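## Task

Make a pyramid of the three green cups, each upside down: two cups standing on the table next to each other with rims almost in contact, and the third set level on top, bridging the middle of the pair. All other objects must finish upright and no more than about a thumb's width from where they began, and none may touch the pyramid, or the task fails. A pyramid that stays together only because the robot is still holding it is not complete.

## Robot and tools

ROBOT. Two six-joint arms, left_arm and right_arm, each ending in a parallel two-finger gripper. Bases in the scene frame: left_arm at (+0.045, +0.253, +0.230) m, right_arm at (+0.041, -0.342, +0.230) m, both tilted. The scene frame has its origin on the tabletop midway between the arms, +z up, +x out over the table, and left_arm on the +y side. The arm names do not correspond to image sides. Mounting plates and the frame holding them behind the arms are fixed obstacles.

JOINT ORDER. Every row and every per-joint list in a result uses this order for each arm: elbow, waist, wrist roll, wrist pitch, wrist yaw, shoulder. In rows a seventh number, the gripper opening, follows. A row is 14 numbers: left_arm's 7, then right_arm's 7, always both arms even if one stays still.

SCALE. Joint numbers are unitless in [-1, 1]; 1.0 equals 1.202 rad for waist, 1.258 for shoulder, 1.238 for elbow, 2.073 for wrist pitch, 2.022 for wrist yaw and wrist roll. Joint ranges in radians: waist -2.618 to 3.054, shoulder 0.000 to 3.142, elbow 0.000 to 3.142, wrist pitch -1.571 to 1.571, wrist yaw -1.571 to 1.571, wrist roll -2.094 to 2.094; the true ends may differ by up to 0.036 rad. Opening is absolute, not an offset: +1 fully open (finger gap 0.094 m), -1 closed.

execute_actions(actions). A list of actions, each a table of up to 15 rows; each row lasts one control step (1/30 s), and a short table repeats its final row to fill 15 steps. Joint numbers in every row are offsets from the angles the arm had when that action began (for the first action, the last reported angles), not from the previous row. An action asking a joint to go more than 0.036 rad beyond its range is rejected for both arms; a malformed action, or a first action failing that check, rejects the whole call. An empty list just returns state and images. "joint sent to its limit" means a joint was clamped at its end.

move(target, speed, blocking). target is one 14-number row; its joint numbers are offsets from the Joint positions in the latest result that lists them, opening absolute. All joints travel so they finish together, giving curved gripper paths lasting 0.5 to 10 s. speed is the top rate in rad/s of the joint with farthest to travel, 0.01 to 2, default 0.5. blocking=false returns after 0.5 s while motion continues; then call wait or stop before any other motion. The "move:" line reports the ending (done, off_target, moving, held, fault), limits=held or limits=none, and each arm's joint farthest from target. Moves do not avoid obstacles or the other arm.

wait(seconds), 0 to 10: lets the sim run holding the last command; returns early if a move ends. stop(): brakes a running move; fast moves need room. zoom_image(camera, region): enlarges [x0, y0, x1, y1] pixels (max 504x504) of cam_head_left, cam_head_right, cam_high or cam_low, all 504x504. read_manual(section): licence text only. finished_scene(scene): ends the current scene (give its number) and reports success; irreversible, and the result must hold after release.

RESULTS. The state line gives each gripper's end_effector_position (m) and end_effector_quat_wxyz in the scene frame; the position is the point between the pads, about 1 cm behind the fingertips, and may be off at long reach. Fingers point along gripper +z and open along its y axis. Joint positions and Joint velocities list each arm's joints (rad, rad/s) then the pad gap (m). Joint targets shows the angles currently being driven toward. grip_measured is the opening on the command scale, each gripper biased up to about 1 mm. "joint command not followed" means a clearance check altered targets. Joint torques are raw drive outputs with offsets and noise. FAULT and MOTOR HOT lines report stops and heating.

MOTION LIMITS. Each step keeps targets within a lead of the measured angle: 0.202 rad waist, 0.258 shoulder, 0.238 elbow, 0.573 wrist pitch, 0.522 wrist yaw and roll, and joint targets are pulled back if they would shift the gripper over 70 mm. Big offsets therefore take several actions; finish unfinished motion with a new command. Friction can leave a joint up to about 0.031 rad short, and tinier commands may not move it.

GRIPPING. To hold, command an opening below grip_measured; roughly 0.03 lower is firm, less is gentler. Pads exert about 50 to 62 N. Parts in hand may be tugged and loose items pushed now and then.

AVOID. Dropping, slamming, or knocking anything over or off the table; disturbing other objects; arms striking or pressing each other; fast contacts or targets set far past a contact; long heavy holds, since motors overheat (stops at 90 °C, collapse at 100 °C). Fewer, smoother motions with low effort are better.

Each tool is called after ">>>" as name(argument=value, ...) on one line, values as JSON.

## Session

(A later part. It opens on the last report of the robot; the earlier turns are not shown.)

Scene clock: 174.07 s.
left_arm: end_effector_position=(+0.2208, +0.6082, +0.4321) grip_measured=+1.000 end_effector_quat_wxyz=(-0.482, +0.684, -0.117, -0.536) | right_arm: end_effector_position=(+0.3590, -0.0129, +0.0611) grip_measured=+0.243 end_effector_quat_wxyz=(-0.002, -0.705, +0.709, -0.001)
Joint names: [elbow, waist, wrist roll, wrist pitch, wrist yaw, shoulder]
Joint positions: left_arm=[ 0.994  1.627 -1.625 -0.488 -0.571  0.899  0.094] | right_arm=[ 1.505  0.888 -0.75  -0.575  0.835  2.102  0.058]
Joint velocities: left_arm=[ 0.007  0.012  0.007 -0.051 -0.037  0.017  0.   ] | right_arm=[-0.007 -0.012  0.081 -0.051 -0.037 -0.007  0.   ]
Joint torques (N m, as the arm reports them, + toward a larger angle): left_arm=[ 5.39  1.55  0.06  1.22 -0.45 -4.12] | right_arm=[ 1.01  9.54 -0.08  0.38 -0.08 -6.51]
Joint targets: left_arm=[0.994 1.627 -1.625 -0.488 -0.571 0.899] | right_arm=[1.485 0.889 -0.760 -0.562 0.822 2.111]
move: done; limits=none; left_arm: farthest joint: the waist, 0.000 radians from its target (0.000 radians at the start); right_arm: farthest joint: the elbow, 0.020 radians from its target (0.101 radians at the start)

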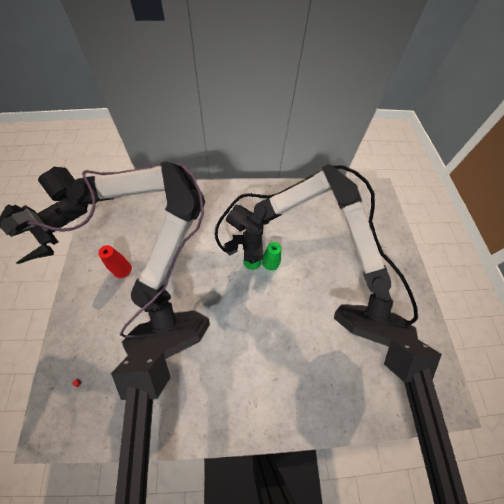

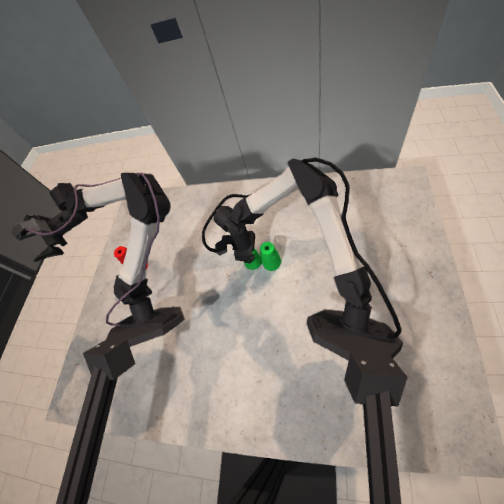

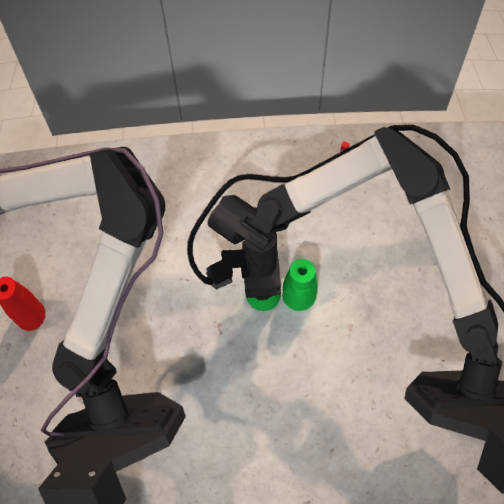

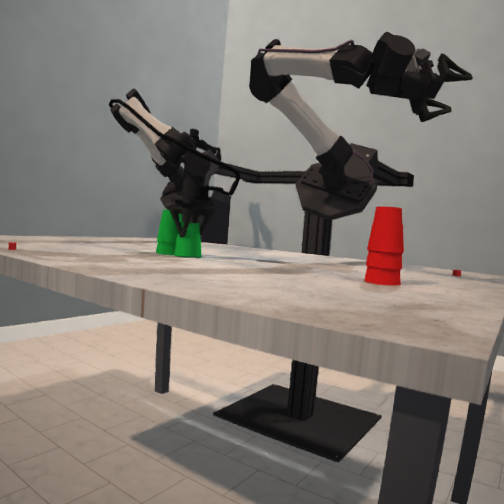

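>>> execute_actions(actions=[[[0,0,0,0,0,0,1,0,0,0,0,0,0,0.235],[0,0,0,0,0,0,1,0,0,0,0,0,0,0.245],[0,0,0,0,0,0,1,0,0,0,0,0,0,0.255],[0,0,0,0,0,0,1,0,0,0,0,0,0,0.265],[0,0,0,0,0,0,1,0,0,0,0,0,0,0.28],[0,0,0,0,0,0,1,0,0,0,0,0,0,0.3],[0,0,0,0,0,0,1,0,0,0,0,0,0,0.33],[0,0,0,0,0,0,1,0,0,0,0,0,0,0.37],[0,0,0,0,0,0,1,0,0,0,0,0,0,0.42],[0,0,0,0,0,0,1,0,0,0,0,0,0,0.5],[0,0,0,0,0,0,1,0,0,0,0,0,0,0.6],[0,0,0,0,0,0,1,0,0,0,0,0,0,0.7],[0,0,0,0,0,0,1,0,0,0,0,0,0,0.8]],[[0,0,0,0,0,0,1,0,0,0,0,0,0,1]]])

>>> move(target=[0,0,0,0,0,0,1, 0.084,0.102,0.08,-0.124,0.024,-0.054,1], speed=0.5)

>>> zoom_image(camera="cam_high", region=[220, 200, 360, 340])

>>> zoom_image(camera="cam_low", region=[90, 100, 250, 260])

Scene clock: 185.80 s.
left_arm: end_effector_position=(+0.2208, +0.6082, +0.4321) grip_measured=+1.000 end_effector_quat_wxyz=(-0.482, +0.684, -0.117, -0.536) | right_arm: end_effector_position=(+0.3591, -0.0128, +0.0611) grip_measured=+1.000 end_effector_quat_wxyz=(-0.002, -0.705, +0.709, -0.001)
Joint names: [elbow, waist, wrist roll, wrist pitch, wrist yaw, shoulder]
Joint positions: left_arm=[ 0.994  1.627 -1.625 -0.488 -0.571  0.899  0.094] | right_arm=[ 1.505  0.888 -0.75  -0.574  0.835  2.102  0.094]
Joint velocities: left_arm=[-0.017 -0.002 -0.095  0.051 -0.066 -0.017  0.   ] | right_arm=[-0.007  0.007  0.066  0.051 -0.007 -0.012  0.   ]
Joint torques (N m, as the arm reports them, + toward a larger angle): left_arm=[ 5.3   1.55  0.06  1.22 -0.46 -4.16] | right_arm=[ 2.5   9.43  0.02  0.21  0.04 -7.16]
Joint targets: left_arm=[0.994 1.627 -1.625 -0.488 -0.571 0.899] | right_arm=[1.505 0.888 -0.750 -0.574 0.835 2.102]

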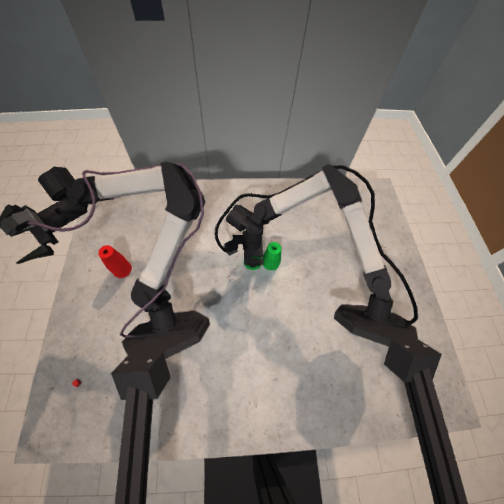

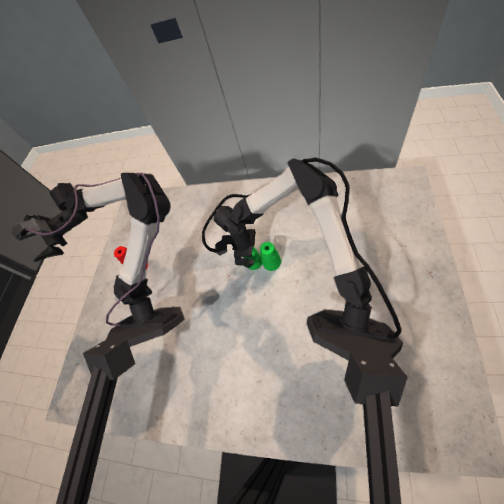

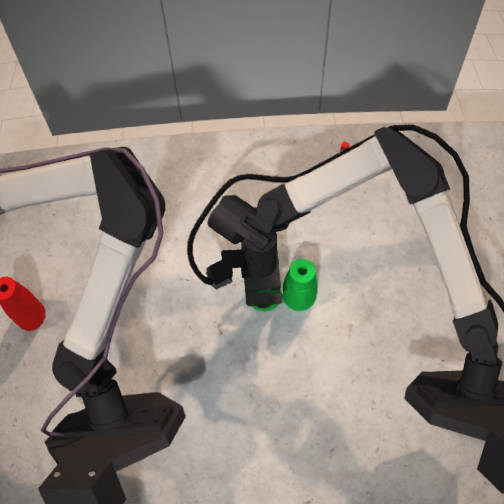

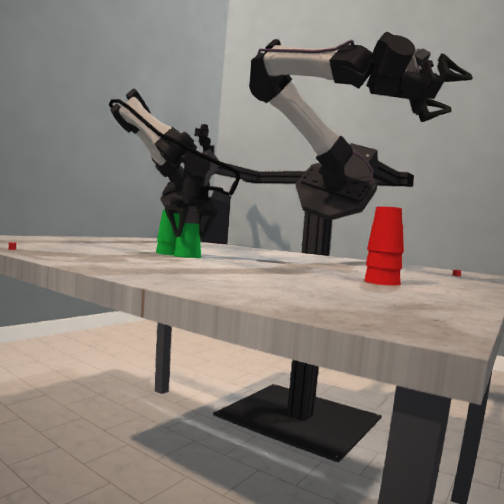

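Scene clock: 187.10 s.
left_arm: end_effector_position=(+0.2208, +0.6082, +0.4321) grip_measured=+1.000 end_effector_quat_wxyz=(-0.482, +0.684, -0.117, -0.536) | right_arm: end_effector_position=(+0.3597, -0.0084, +0.1209) grip_measured=+1.000 end_effector_quat_wxyz=(+0.001, -0.706, +0.708, +0.000)
Joint names: [elbow, waist, wrist roll, wrist pitch, wrist yaw, shoulder]
Joint positions: left_arm=[ 0.994  1.627 -1.625 -0.488 -0.571  0.899  0.094] | right_arm=[ 1.587  1.    -0.599 -0.82   0.872  2.049  0.094]
Joint velocities: left_arm=[ 0.002  0.002 -0.051 -0.007 -0.022  0.002  0.   ] | right_arm=[-0.002 -0.007 -0.007  0.007 -0.051 -0.017  0.   ]
Joint torques (N m, as the arm reports them, + toward a larger angle): left_arm=[ 5.33  1.56  0.08  1.23 -0.46 -4.06] | right_arm=[ 4.49 10.39  0.12  0.09  0.15 -7.85]
Joint targets: left_arm=[0.994 1.627 -1.625 -0.488 -0.571 0.899] | right_arm=[1.609 1.010 -0.589 -0.832 0.883 2.034]
move: off_target (right_arm); limits=none; left_arm: farthest joint: the waist, 0.000 radians from its target (0.000 radians at the start); right_arm: farthest joint: the elbow, 0.022 radians from its target (0.104 radians at the start)

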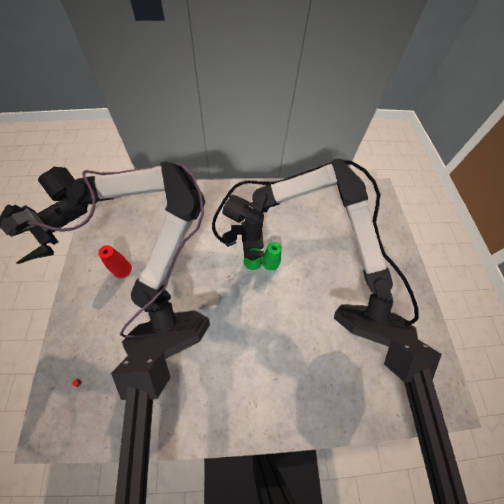

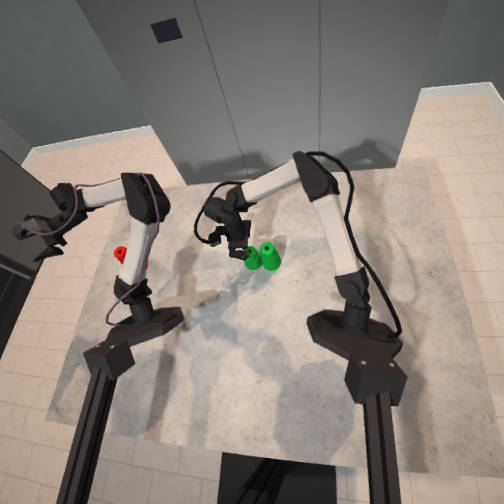

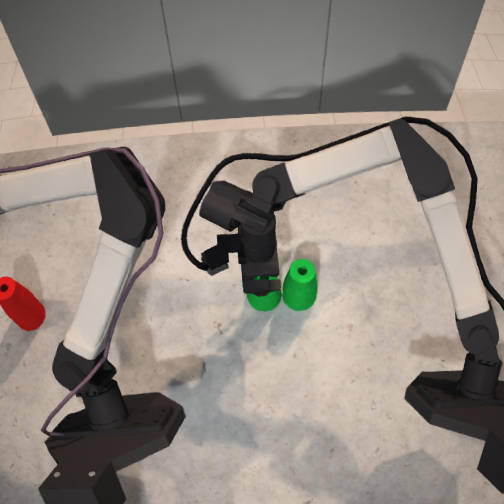

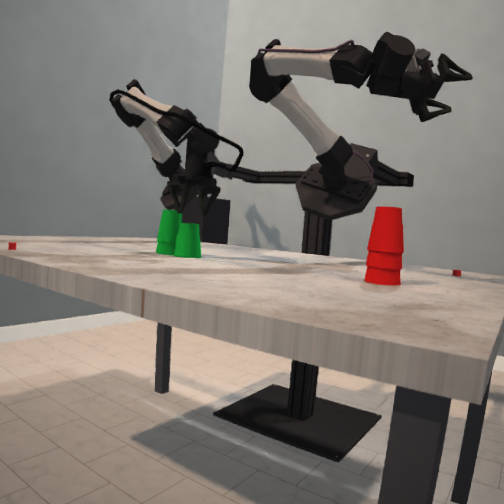

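Region (220, 200, 360, 340) of cam_high's 504x504 image, scaled by 3.600, with more detail than that image has.

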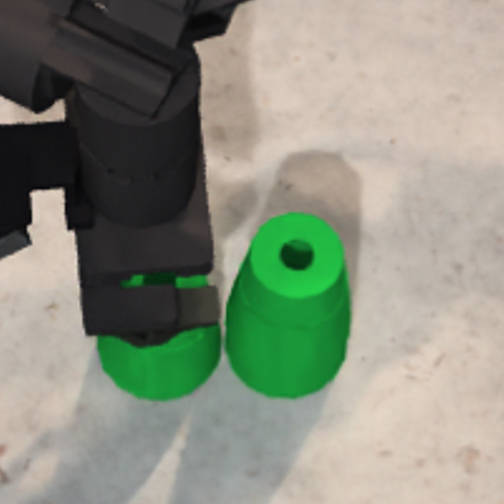

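Region (90, 100, 250, 260) of cam_low's 504x504 image, scaled by 3.150, with more detail than that image has.

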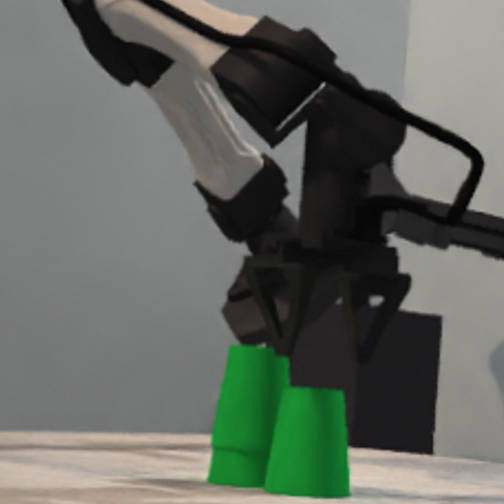

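>>> move(target=[0,0,0,0,0,0,1, -0.337,-0.12,-0.104,0.145,-0.032,-0.218,1], speed=0.35)

>>> zoom_image(camera="cam_high", region=[220, 200, 360, 340])

>>> zoom_image(camera="cam_low", region=[90, 100, 250, 260])

Scene clock: 207.50 s.
left_arm: end_effector_position=(+0.2208, +0.6082, +0.4321) grip_measured=+1.000 end_effector_quat_wxyz=(-0.482, +0.684, -0.117, -0.536) | right_arm: end_effector_position=(+0.3547, -0.0863, +0.0900) grip_measured=+1.000 end_effector_quat_wxyz=(-0.002, -0.708, +0.707, +0.000)
Joint names: [elbow, waist, wrist roll, wrist pitch, wrist yaw, shoulder]
Joint positions: left_arm=[ 0.994  1.627 -1.625 -0.488 -0.571  0.899  0.094] | right_arm=[ 1.191  0.857 -0.799 -0.534  0.821  1.798  0.094]
Joint velocities: left_arm=[ 0.007 -0.012 -0.037 -0.007  0.007 -0.017  0.   ] | right_arm=[-0.012 -0.007  0.037 -0.022  0.037  0.007  0.   ]
Joint torques (N m, as the arm reports them, + toward a larger angle): left_arm=[ 5.31  1.54  0.07  1.24 -0.45 -4.12] | right_arm=[ 0.89  7.31 -0.06  0.39 -0.08 -7.73]
Joint targets: left_arm=[0.994 1.627 -1.625 -0.488 -0.571 0.899] | right_arm=[1.169 0.856 -0.809 -0.520 0.808 1.775]
move: off_target (right_arm); limits=none; left_arm: farthest joint: the waist, 0.000 radians from its target (0.000 radians at the start); right_arm: farthest joint: the shoulder, 0.023 radians from its target (0.275 radians at the start)

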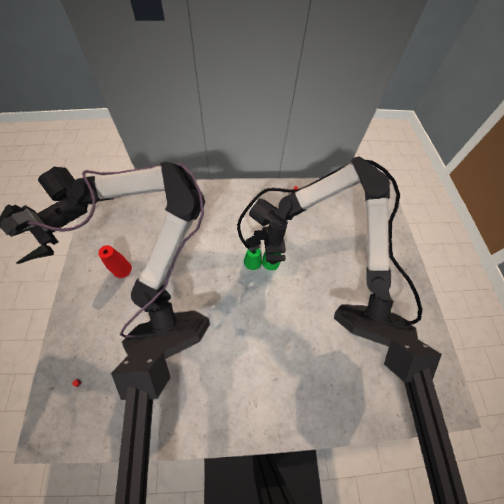

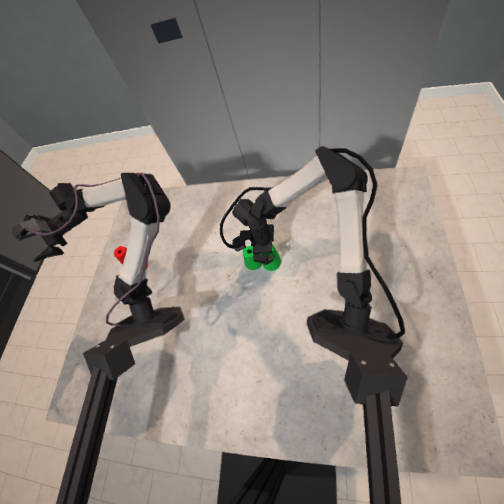

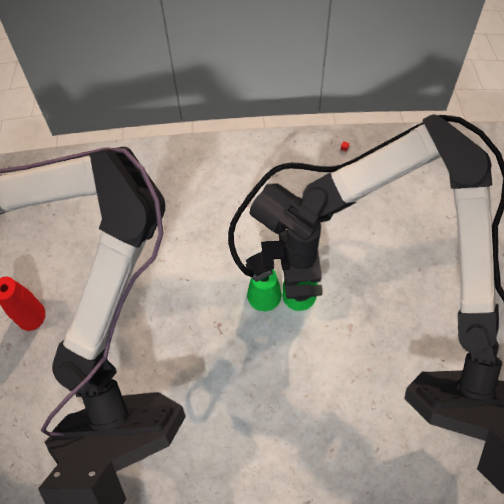

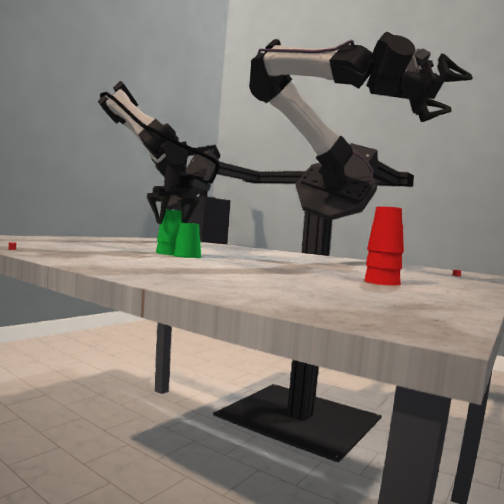

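Region (220, 200, 360, 340) of cam_high's 504x504 image, scaled by 3.600, with more detail than that image has.

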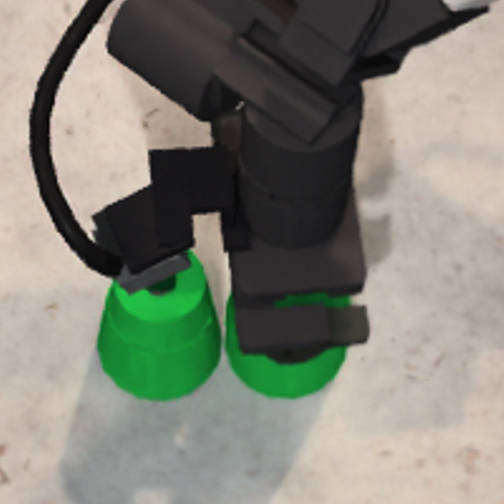

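Region (90, 100, 250, 260) of cam_low's 504x504 image, scaled by 3.150, with more detail than that image has.

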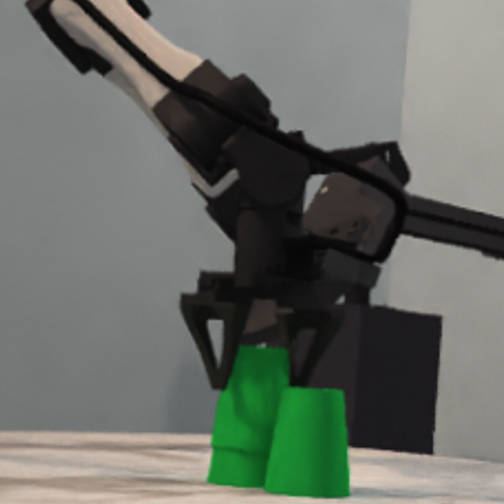

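>>> execute_actions(actions=[[[0,0,0,0,0,0,1,0,0,0,0,0,0,0.8],[0,0,0,0,0,0,1,0,0,0,0,0,0,0.65],[0,0,0,0,0,0,1,0,0,0,0,0,0,0.5],[0,0,0,0,0,0,1,0,0,0,0,0,0,0.4],[0,0,0,0,0,0,1,0,0,0,0,0,0,0.32],[0,0,0,0,0,0,1,0,0,0,0,0,0,0.27],[0,0,0,0,0,0,1,0,0,0,0,0,0,0.22]],[[0,0,0,0,0,0,1,0,0,0,0,0,0,0.22]]])

>>> zoom_image(camera="cam_high", region=[200, 180, 380, 360])

>>> zoom_image(camera="cam_low", region=[70, 80, 270, 280])

Scene clock: 242.10 s.
left_arm: end_effector_position=(+0.2208, +0.6082, +0.4321) grip_measured=+1.000 end_effector_quat_wxyz=(-0.482, +0.684, -0.117, -0.536) | right_arm: end_effector_position=(+0.3548, -0.0862, +0.0900) grip_measured=+0.246 end_effector_quat_wxyz=(-0.002, -0.708, +0.707, +0.000)
Joint names: [elbow, waist, wrist roll, wrist pitch, wrist yaw, shoulder]
Joint positions: left_arm=[ 0.994  1.627 -1.625 -0.488 -0.571  0.899  0.094] | right_arm=[ 1.191  0.857 -0.799 -0.533  0.821  1.798  0.059]
Joint velocities: left_arm=[-0.007  0.002  0.007  0.007 -0.007 -0.012  0.   ] | right_arm=[-0.007 -0.007 -0.007 -0.081 -0.051 -0.027 -0.001]
Joint torques (N m, as the arm reports them, + toward a larger angle): left_arm=[ 5.36  1.54  0.07  1.22 -0.49 -4.1 ] | right_arm=[ 2.43  7.38  0.02  0.22  0.04 -6.09]
Joint targets: left_arm=[0.994 1.627 -1.625 -0.488 -0.571 0.899] | right_arm=[1.191 0.857 -0.799 -0.533 0.821 1.798]

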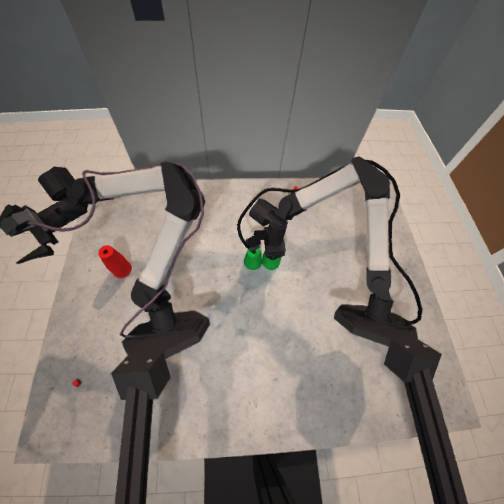

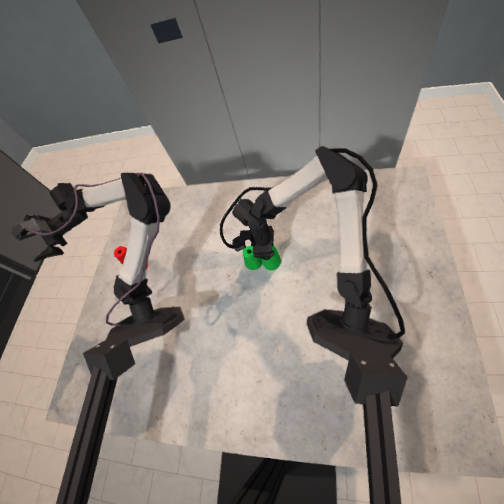

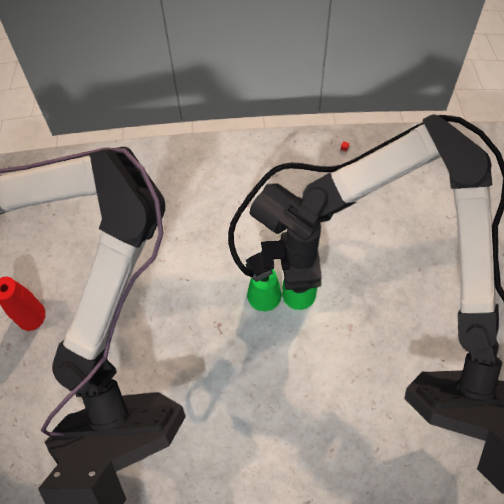

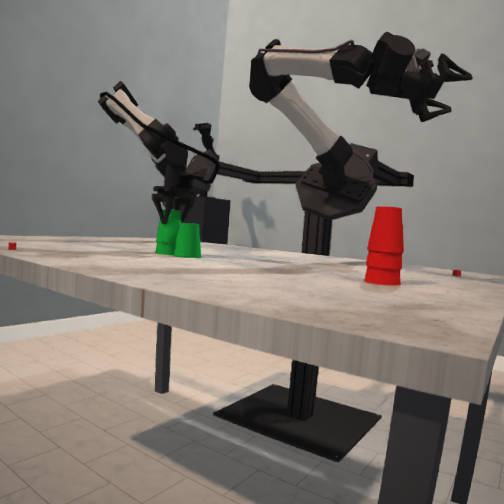

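Region (200, 180, 380, 360) of cam_high's 504x504 image, scaled by 2.800, with more detail than that image has.

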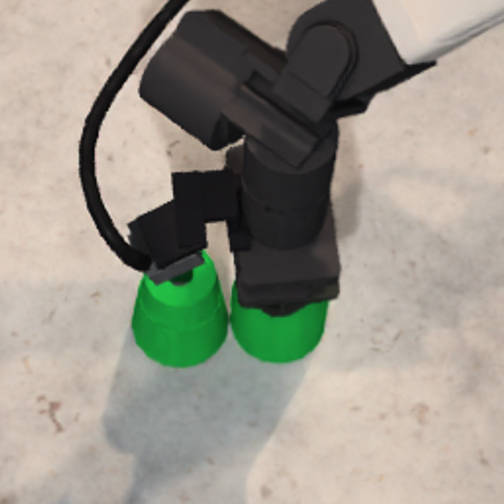

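Region (70, 80, 270, 280) of cam_low's 504x504 image, scaled by 2.520, with more detail than that image has.

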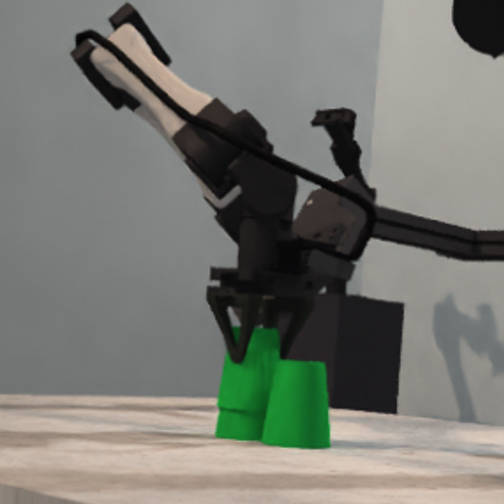

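>>> move(target=[0,0,0,0,0,0,1,0.1276,0.1547,0.1271,-0.1915,0.0346,-0.0684,0.21], speed=0.2)

>>> zoom_image(camera="cam_high", region=[200, 180, 380, 360])

>>> zoom_image(camera="cam_low", region=[70, 80, 270, 280])

Scene clock: 270.27 s.
left_arm: end_effector_position=(+0.2208, +0.6082, +0.4321) grip_measured=+1.000 end_effector_quat_wxyz=(-0.482, +0.684, -0.117, -0.536) | right_arm: end_effector_position=(+0.3542, -0.0862, +0.1661) grip_measured=+0.246 end_effector_quat_wxyz=(-0.003, -0.708, +0.706, -0.001)
Joint names: [elbow, waist, wrist roll, wrist pitch, wrist yaw, shoulder]
Joint positions: left_arm=[ 0.994  1.627 -1.625 -0.488 -0.571  0.899  0.094] | right_arm=[ 1.323  1.029 -0.553 -0.919  0.879  1.733  0.059]
Joint velocities: left_arm=[-0.027 -0.002 -0.095  0.022 -0.007 -0.007  0.   ] | right_arm=[-0.007 -0.007 -0.007  0.007 -0.022 -0.012  0.001]
Joint torques (N m, as the arm reports them, + toward a larger angle): left_arm=[ 5.31  1.47  0.07  1.21 -0.44 -4.12] | right_arm=[ 4.84  8.62  0.13  0.08  0.15 -6.78]
Joint targets: left_arm=[0.994 1.627 -1.625 -0.488 -0.571 0.899] | right_arm=[1.349 1.043 -0.543 -0.930 0.891 1.712]
move: off_target (right_arm); limits=none; left_arm: farthest joint: the waist, 0.000 radians from its target (0.000 radians at the start); right_arm: farthest joint: the elbow, 0.026 radians from its target (0.158 radians at the start)

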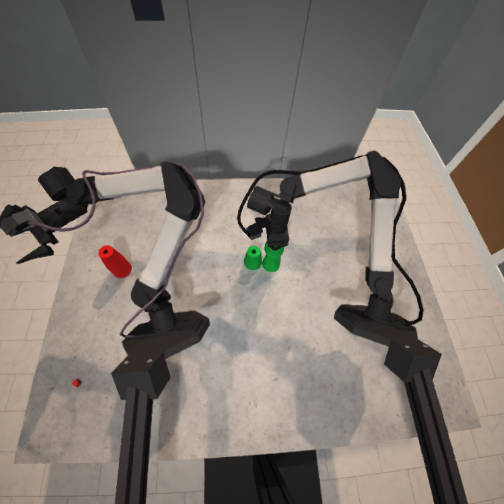

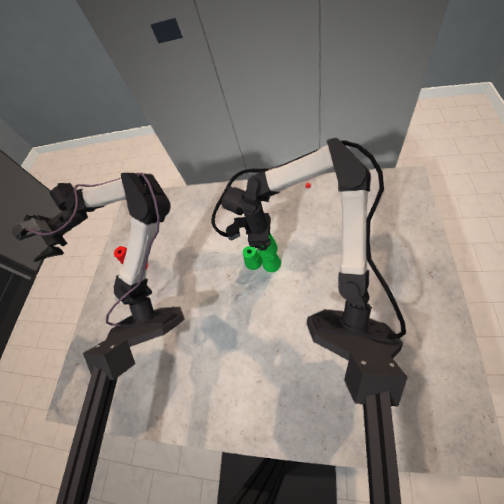

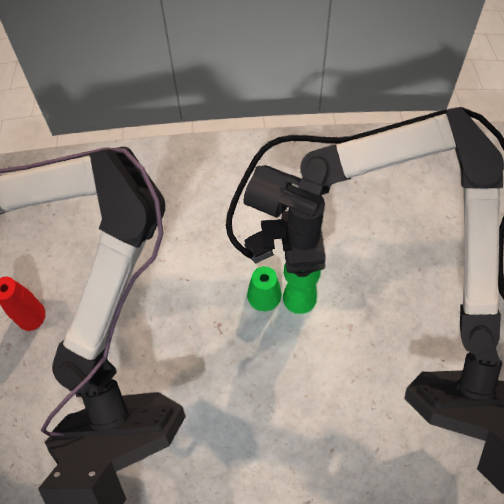

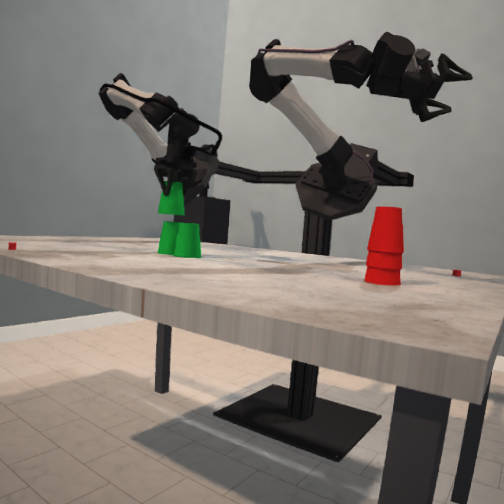

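Region (200, 180, 380, 360) of cam_high's 504x504 image, scaled by 2.800, with more detail than that image has.

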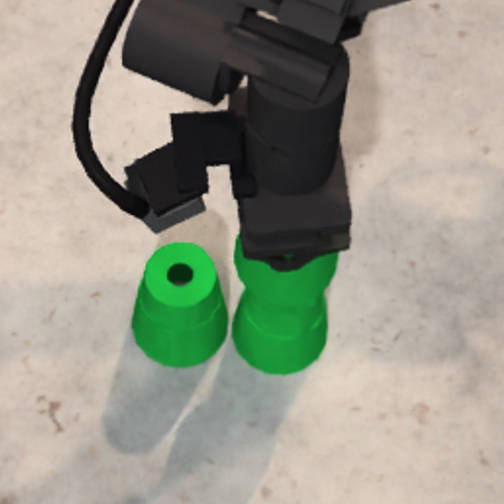

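Region (70, 80, 270, 280) of cam_low's 504x504 image, scaled by 2.520, with more detail than that image has.

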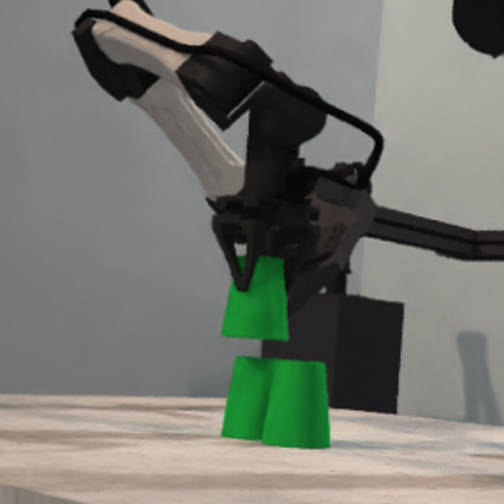

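>>> zoom_image(camera="cam_head_right", region=[220, 220, 300, 300])

>>> zoom_image(camera="cam_high", region=[230, 250, 330, 330])

Region (220, 220, 300, 300) of cam_head_right's 504x504 image, scaled by 6.300, with more detail than that image has.

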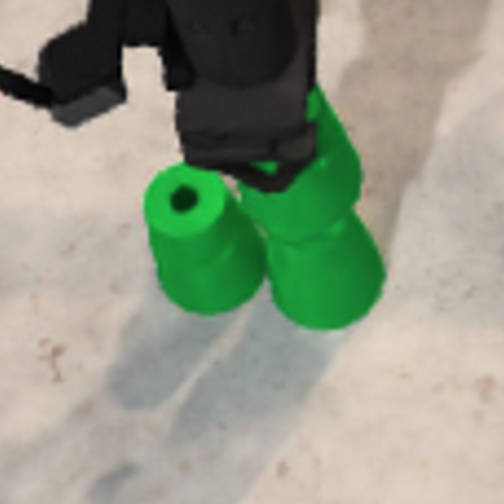

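Region (230, 250, 330, 330) of cam_high's 504x504 image, scaled by 5.040, with more detail than that image has; it fills the top 403 rows of this view, and the rest is white.

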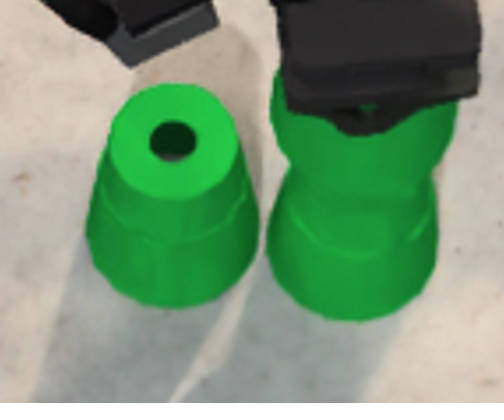

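>>> move(target=[0,0,0,0,0,0,1,0.1462,0.0416,0.0336,-0.030,0.009,0.1216,0.21], speed=0.2)

>>> zoom_image(camera="cam_high", region=[200, 200, 340, 340])

>>> zoom_image(camera="cam_low", region=[110, 150, 240, 280])

Scene clock: 308.77 s.
left_arm: end_effector_position=(+0.2208, +0.6082, +0.4321) grip_measured=+1.000 end_effector_quat_wxyz=(-0.482, +0.684, -0.117, -0.536) | right_arm: end_effector_position=(+0.3542, -0.0493, +0.1664) grip_measured=+0.246 end_effector_quat_wxyz=(-0.003, -0.706, +0.708, -0.000)
Joint names: [elbow, waist, wrist roll, wrist pitch, wrist yaw, shoulder]
Joint positions: left_arm=[ 0.994  1.627 -1.625 -0.488 -0.571  0.899  0.094] | right_arm=[ 1.476  1.063 -0.495 -0.97   0.886  1.875  0.059]
Joint velocities: left_arm=[ 0.002 -0.007 -0.051 -0.037  0.051  0.007  0.   ] | right_arm=[-0.002  0.007 -0.066 -0.022  0.007 -0.002  0.   ]
Joint torques (N m, as the arm reports them, + toward a larger angle): left_arm=[ 5.37  1.52  0.08  1.22 -0.48 -4.06] | right_arm=[ 5.    9.77  0.13  0.06  0.15 -5.04]
Joint targets: left_arm=[0.994 1.627 -1.625 -0.488 -0.571 0.899] | right_arm=[1.504 1.079 -0.485 -0.981 0.898 1.885]
move: off_target (right_arm); limits=none; left_arm: farthest joint: the waist, 0.000 radians from its target (0.000 radians at the start); right_arm: farthest joint: the elbow, 0.028 radians from its target (0.181 radians at the start)

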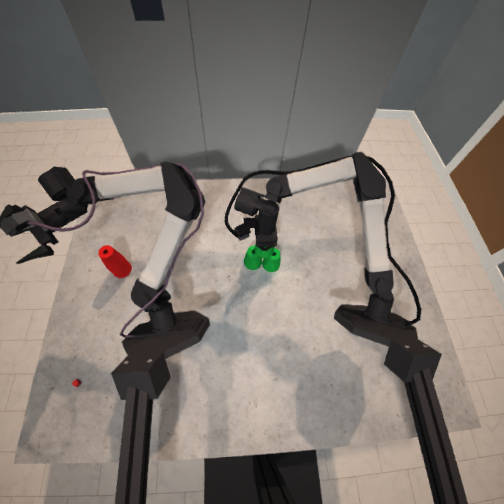

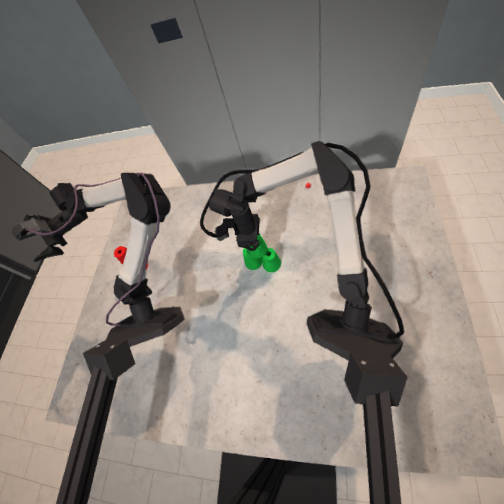

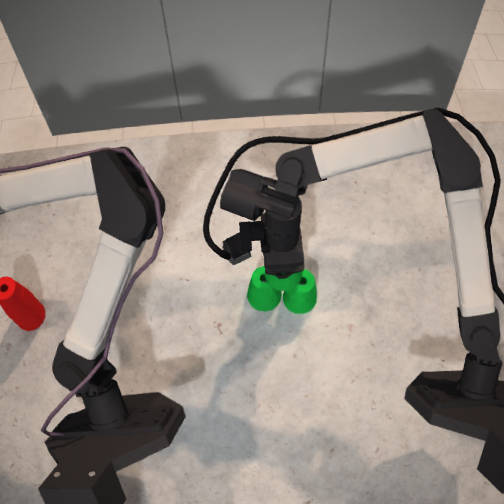

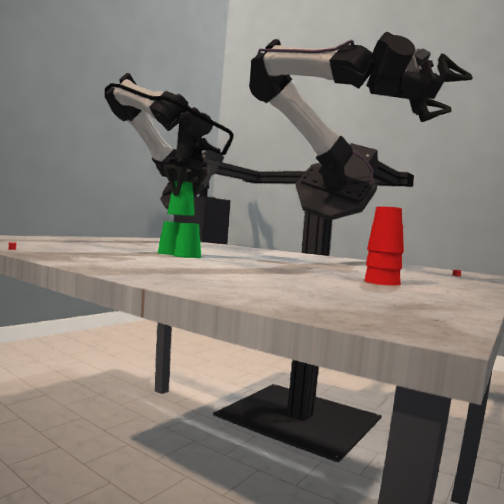

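Region (200, 200, 340, 340) of cam_high's 504x504 image, scaled by 3.600, with more detail than that image has.

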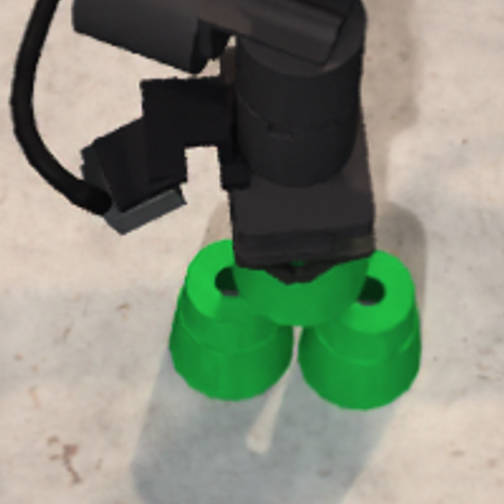

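Region (110, 150, 240, 280) of cam_low's 504x504 image, scaled by 3.877, with more detail than that image has.

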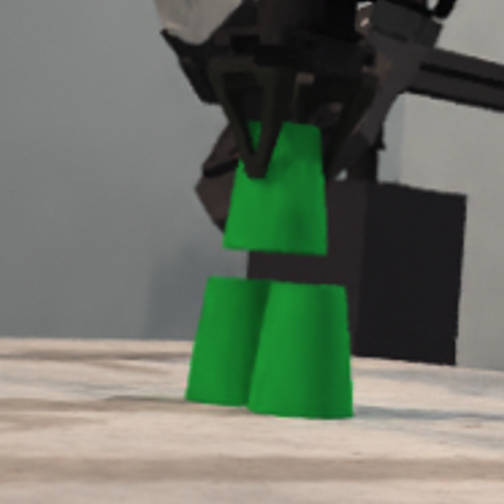

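>>> move(target=[0,0,0,0,0,0,1,-0.042,-0.026,-0.0267,0.0386,-0.006,0.008,0.21], speed=0.05)

>>> zoom_image(camera="cam_low", region=[110, 150, 240, 280])

>>> zoom_image(camera="cam_high", region=[200, 200, 340, 340])

Scene clock: 320.23 s.
left_arm: end_effector_position=(+0.2208, +0.6082, +0.4321) grip_measured=+1.000 end_effector_quat_wxyz=(-0.482, +0.684, -0.117, -0.536) | right_arm: end_effector_position=(+0.3558, -0.0510, +0.1534) grip_measured=+0.246 end_effector_quat_wxyz=(-0.002, -0.706, +0.708, -0.003)
Joint names: [elbow, waist, wrist roll, wrist pitch, wrist yaw, shoulder]
Joint positions: left_arm=[ 0.994  1.627 -1.625 -0.488 -0.571  0.899  0.094] | right_arm=[ 1.444  1.034 -0.539 -0.904  0.886  1.875  0.059]
Joint velocities: left_arm=[ 0.007 -0.007 -0.051  0.066 -0.051  0.012  0.   ] | right_arm=[ 0.007  0.002  0.007 -0.022 -0.022 -0.002  0.   ]
Joint torques (N m, as the arm reports them, + toward a larger angle): left_arm=[ 5.35  1.56  0.07  1.22 -0.47 -4.14] | right_arm=[ 1.46  8.2  -0.07  0.38 -0.06 -5.15]
Joint targets: left_arm=[0.994 1.627 -1.625 -0.488 -0.571 0.899] | right_arm=[1.424 1.032 -0.549 -0.890 0.874 1.885]
move: done; limits=none; left_arm: farthest joint: the waist, 0.000 radians from its target (0.000 radians at the start); right_arm: farthest joint: the elbow, 0.020 radians from its target (0.052 radians at the start)

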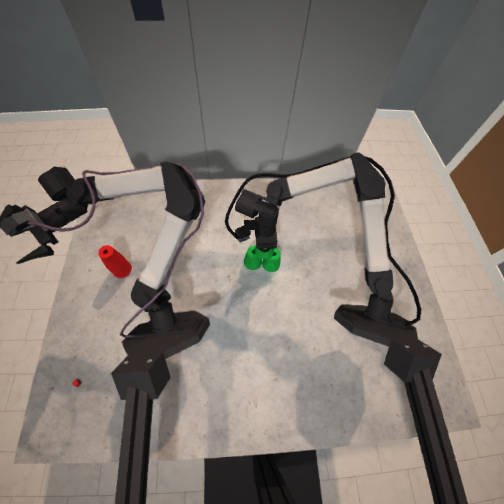

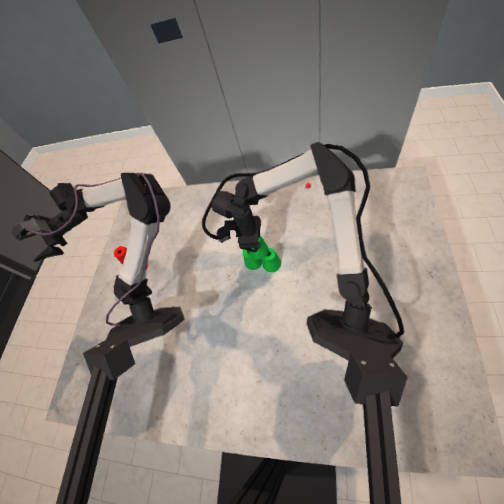

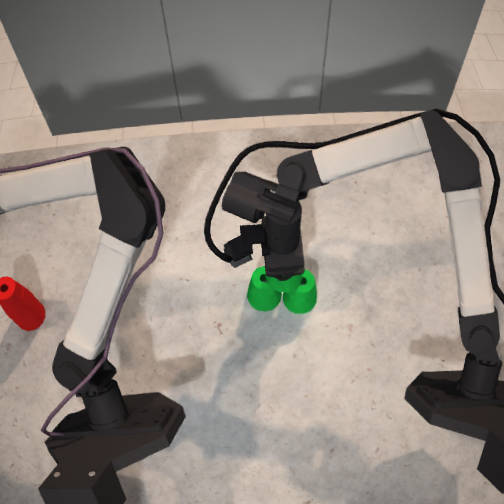

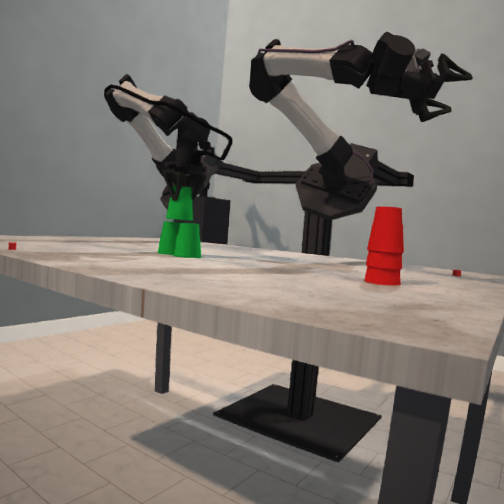

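Region (110, 150, 240, 280) of cam_low's 504x504 image, scaled by 3.877, with more detail than that image has.

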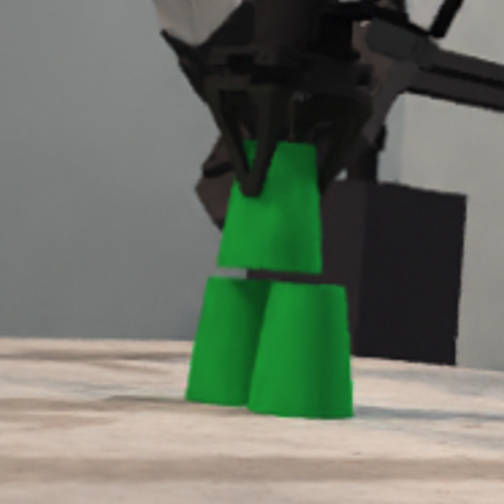

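Region (200, 200, 340, 340) of cam_high's 504x504 image, scaled by 3.600, with more detail than that image has.

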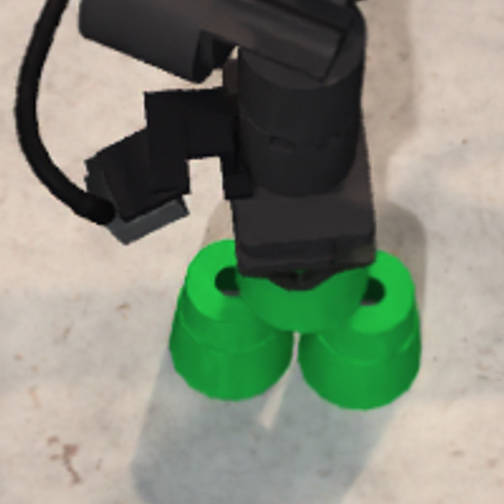

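>>> move(target=[0,0,0,0,0,0,1,-0.0275,-0.0116,-0.0173,0.025,-0.010,0.0135,0.21], speed=0.03)

>>> zoom_image(camera="cam_low", region=[110, 150, 240, 280])

>>> zoom_image(camera="cam_high", region=[200, 200, 340, 340])

Scene clock: 329.93 s.
left_arm: end_effector_position=(+0.2208, +0.6082, +0.4321) grip_measured=+1.000 end_effector_quat_wxyz=(-0.482, +0.684, -0.117, -0.536) | right_arm: end_effector_position=(+0.3561, -0.0499, +0.1479) grip_measured=+0.246 end_effector_quat_wxyz=(+0.000, -0.706, +0.709, -0.001)
Joint names: [elbow, waist, wrist roll, wrist pitch, wrist yaw, shoulder]
Joint positions: left_arm=[ 0.994  1.627 -1.625 -0.488 -0.571  0.899  0.094] | right_arm=[ 1.43   1.021 -0.564 -0.866  0.879  1.875  0.059]
Joint velocities: left_arm=[-0.002 -0.007  0.051 -0.051 -0.051  0.037  0.   ] | right_arm=[-0.012  0.007 -0.022 -0.007  0.007 -0.017 -0.   ]
Joint torques (N m, as the arm reports them, + toward a larger angle): left_arm=[ 5.32  1.57  0.08  1.24 -0.46 -4.07] | right_arm=[ 1.51  8.17 -0.09  0.4  -0.06 -4.75]
Joint targets: left_arm=[0.994 1.627 -1.625 -0.488 -0.571 0.899] | right_arm=[1.411 1.020 -0.574 -0.852 0.866 1.892]
move: done; limits=none; left_arm: farthest joint: the waist, 0.000 radians from its target (0.000 radians at the start); right_arm: farthest joint: the elbow, 0.020 radians from its target (0.035 radians at the start)

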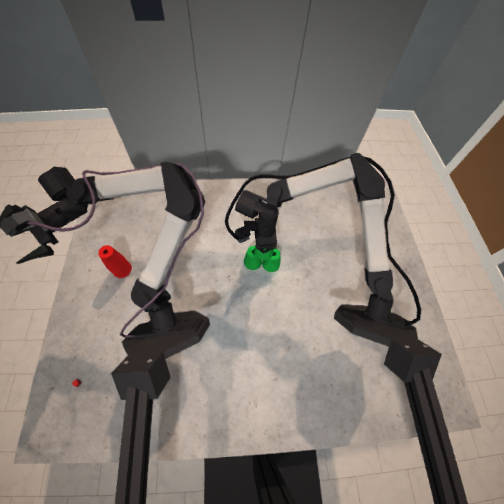

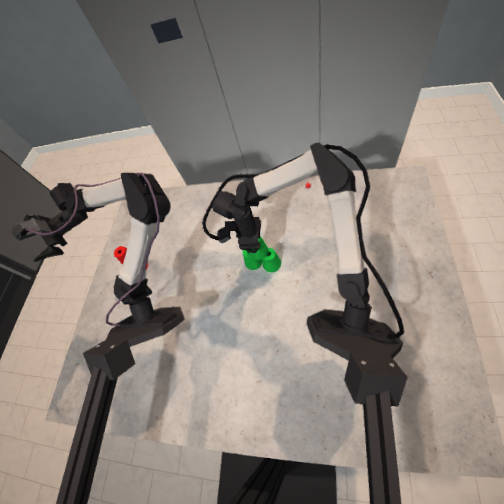

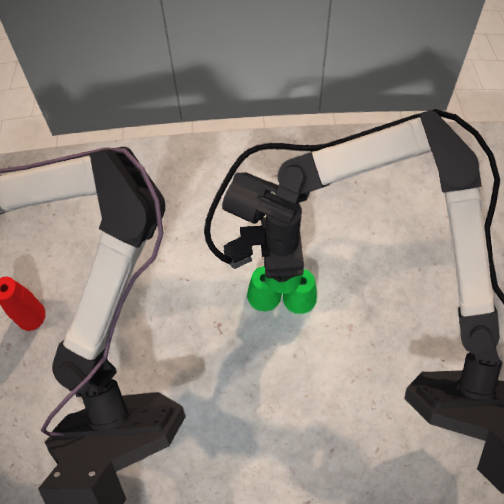

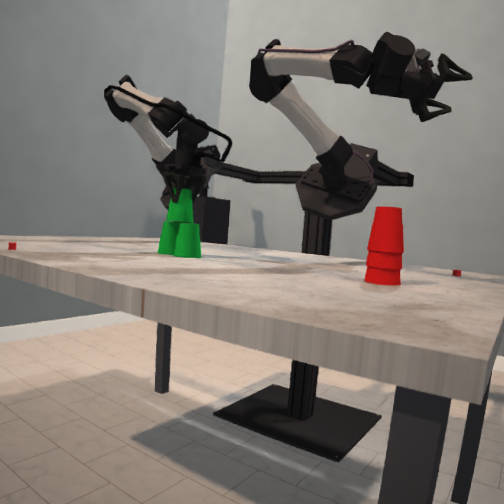

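Region (110, 150, 240, 280) of cam_low's 504x504 image, scaled by 3.877, with more detail than that image has.

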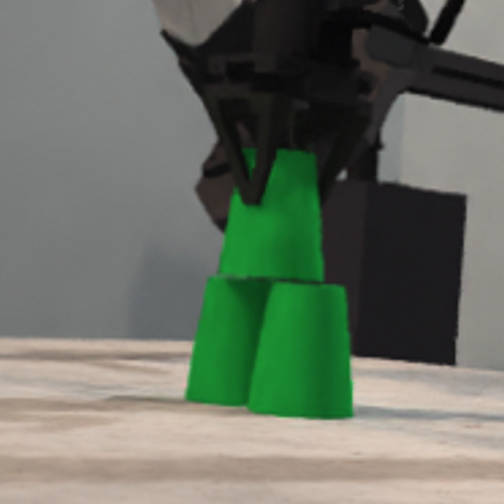

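Region (200, 200, 340, 340) of cam_high's 504x504 image, scaled by 3.600, with more detail than that image has.

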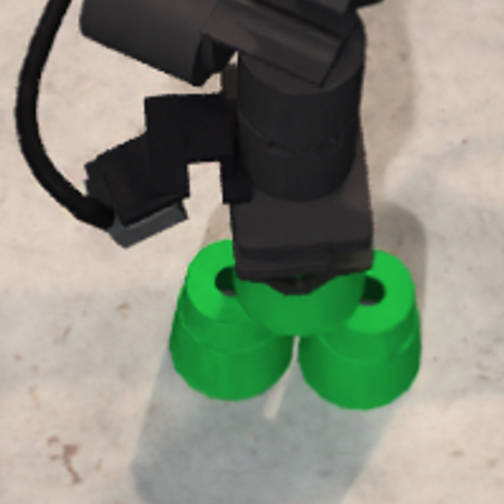

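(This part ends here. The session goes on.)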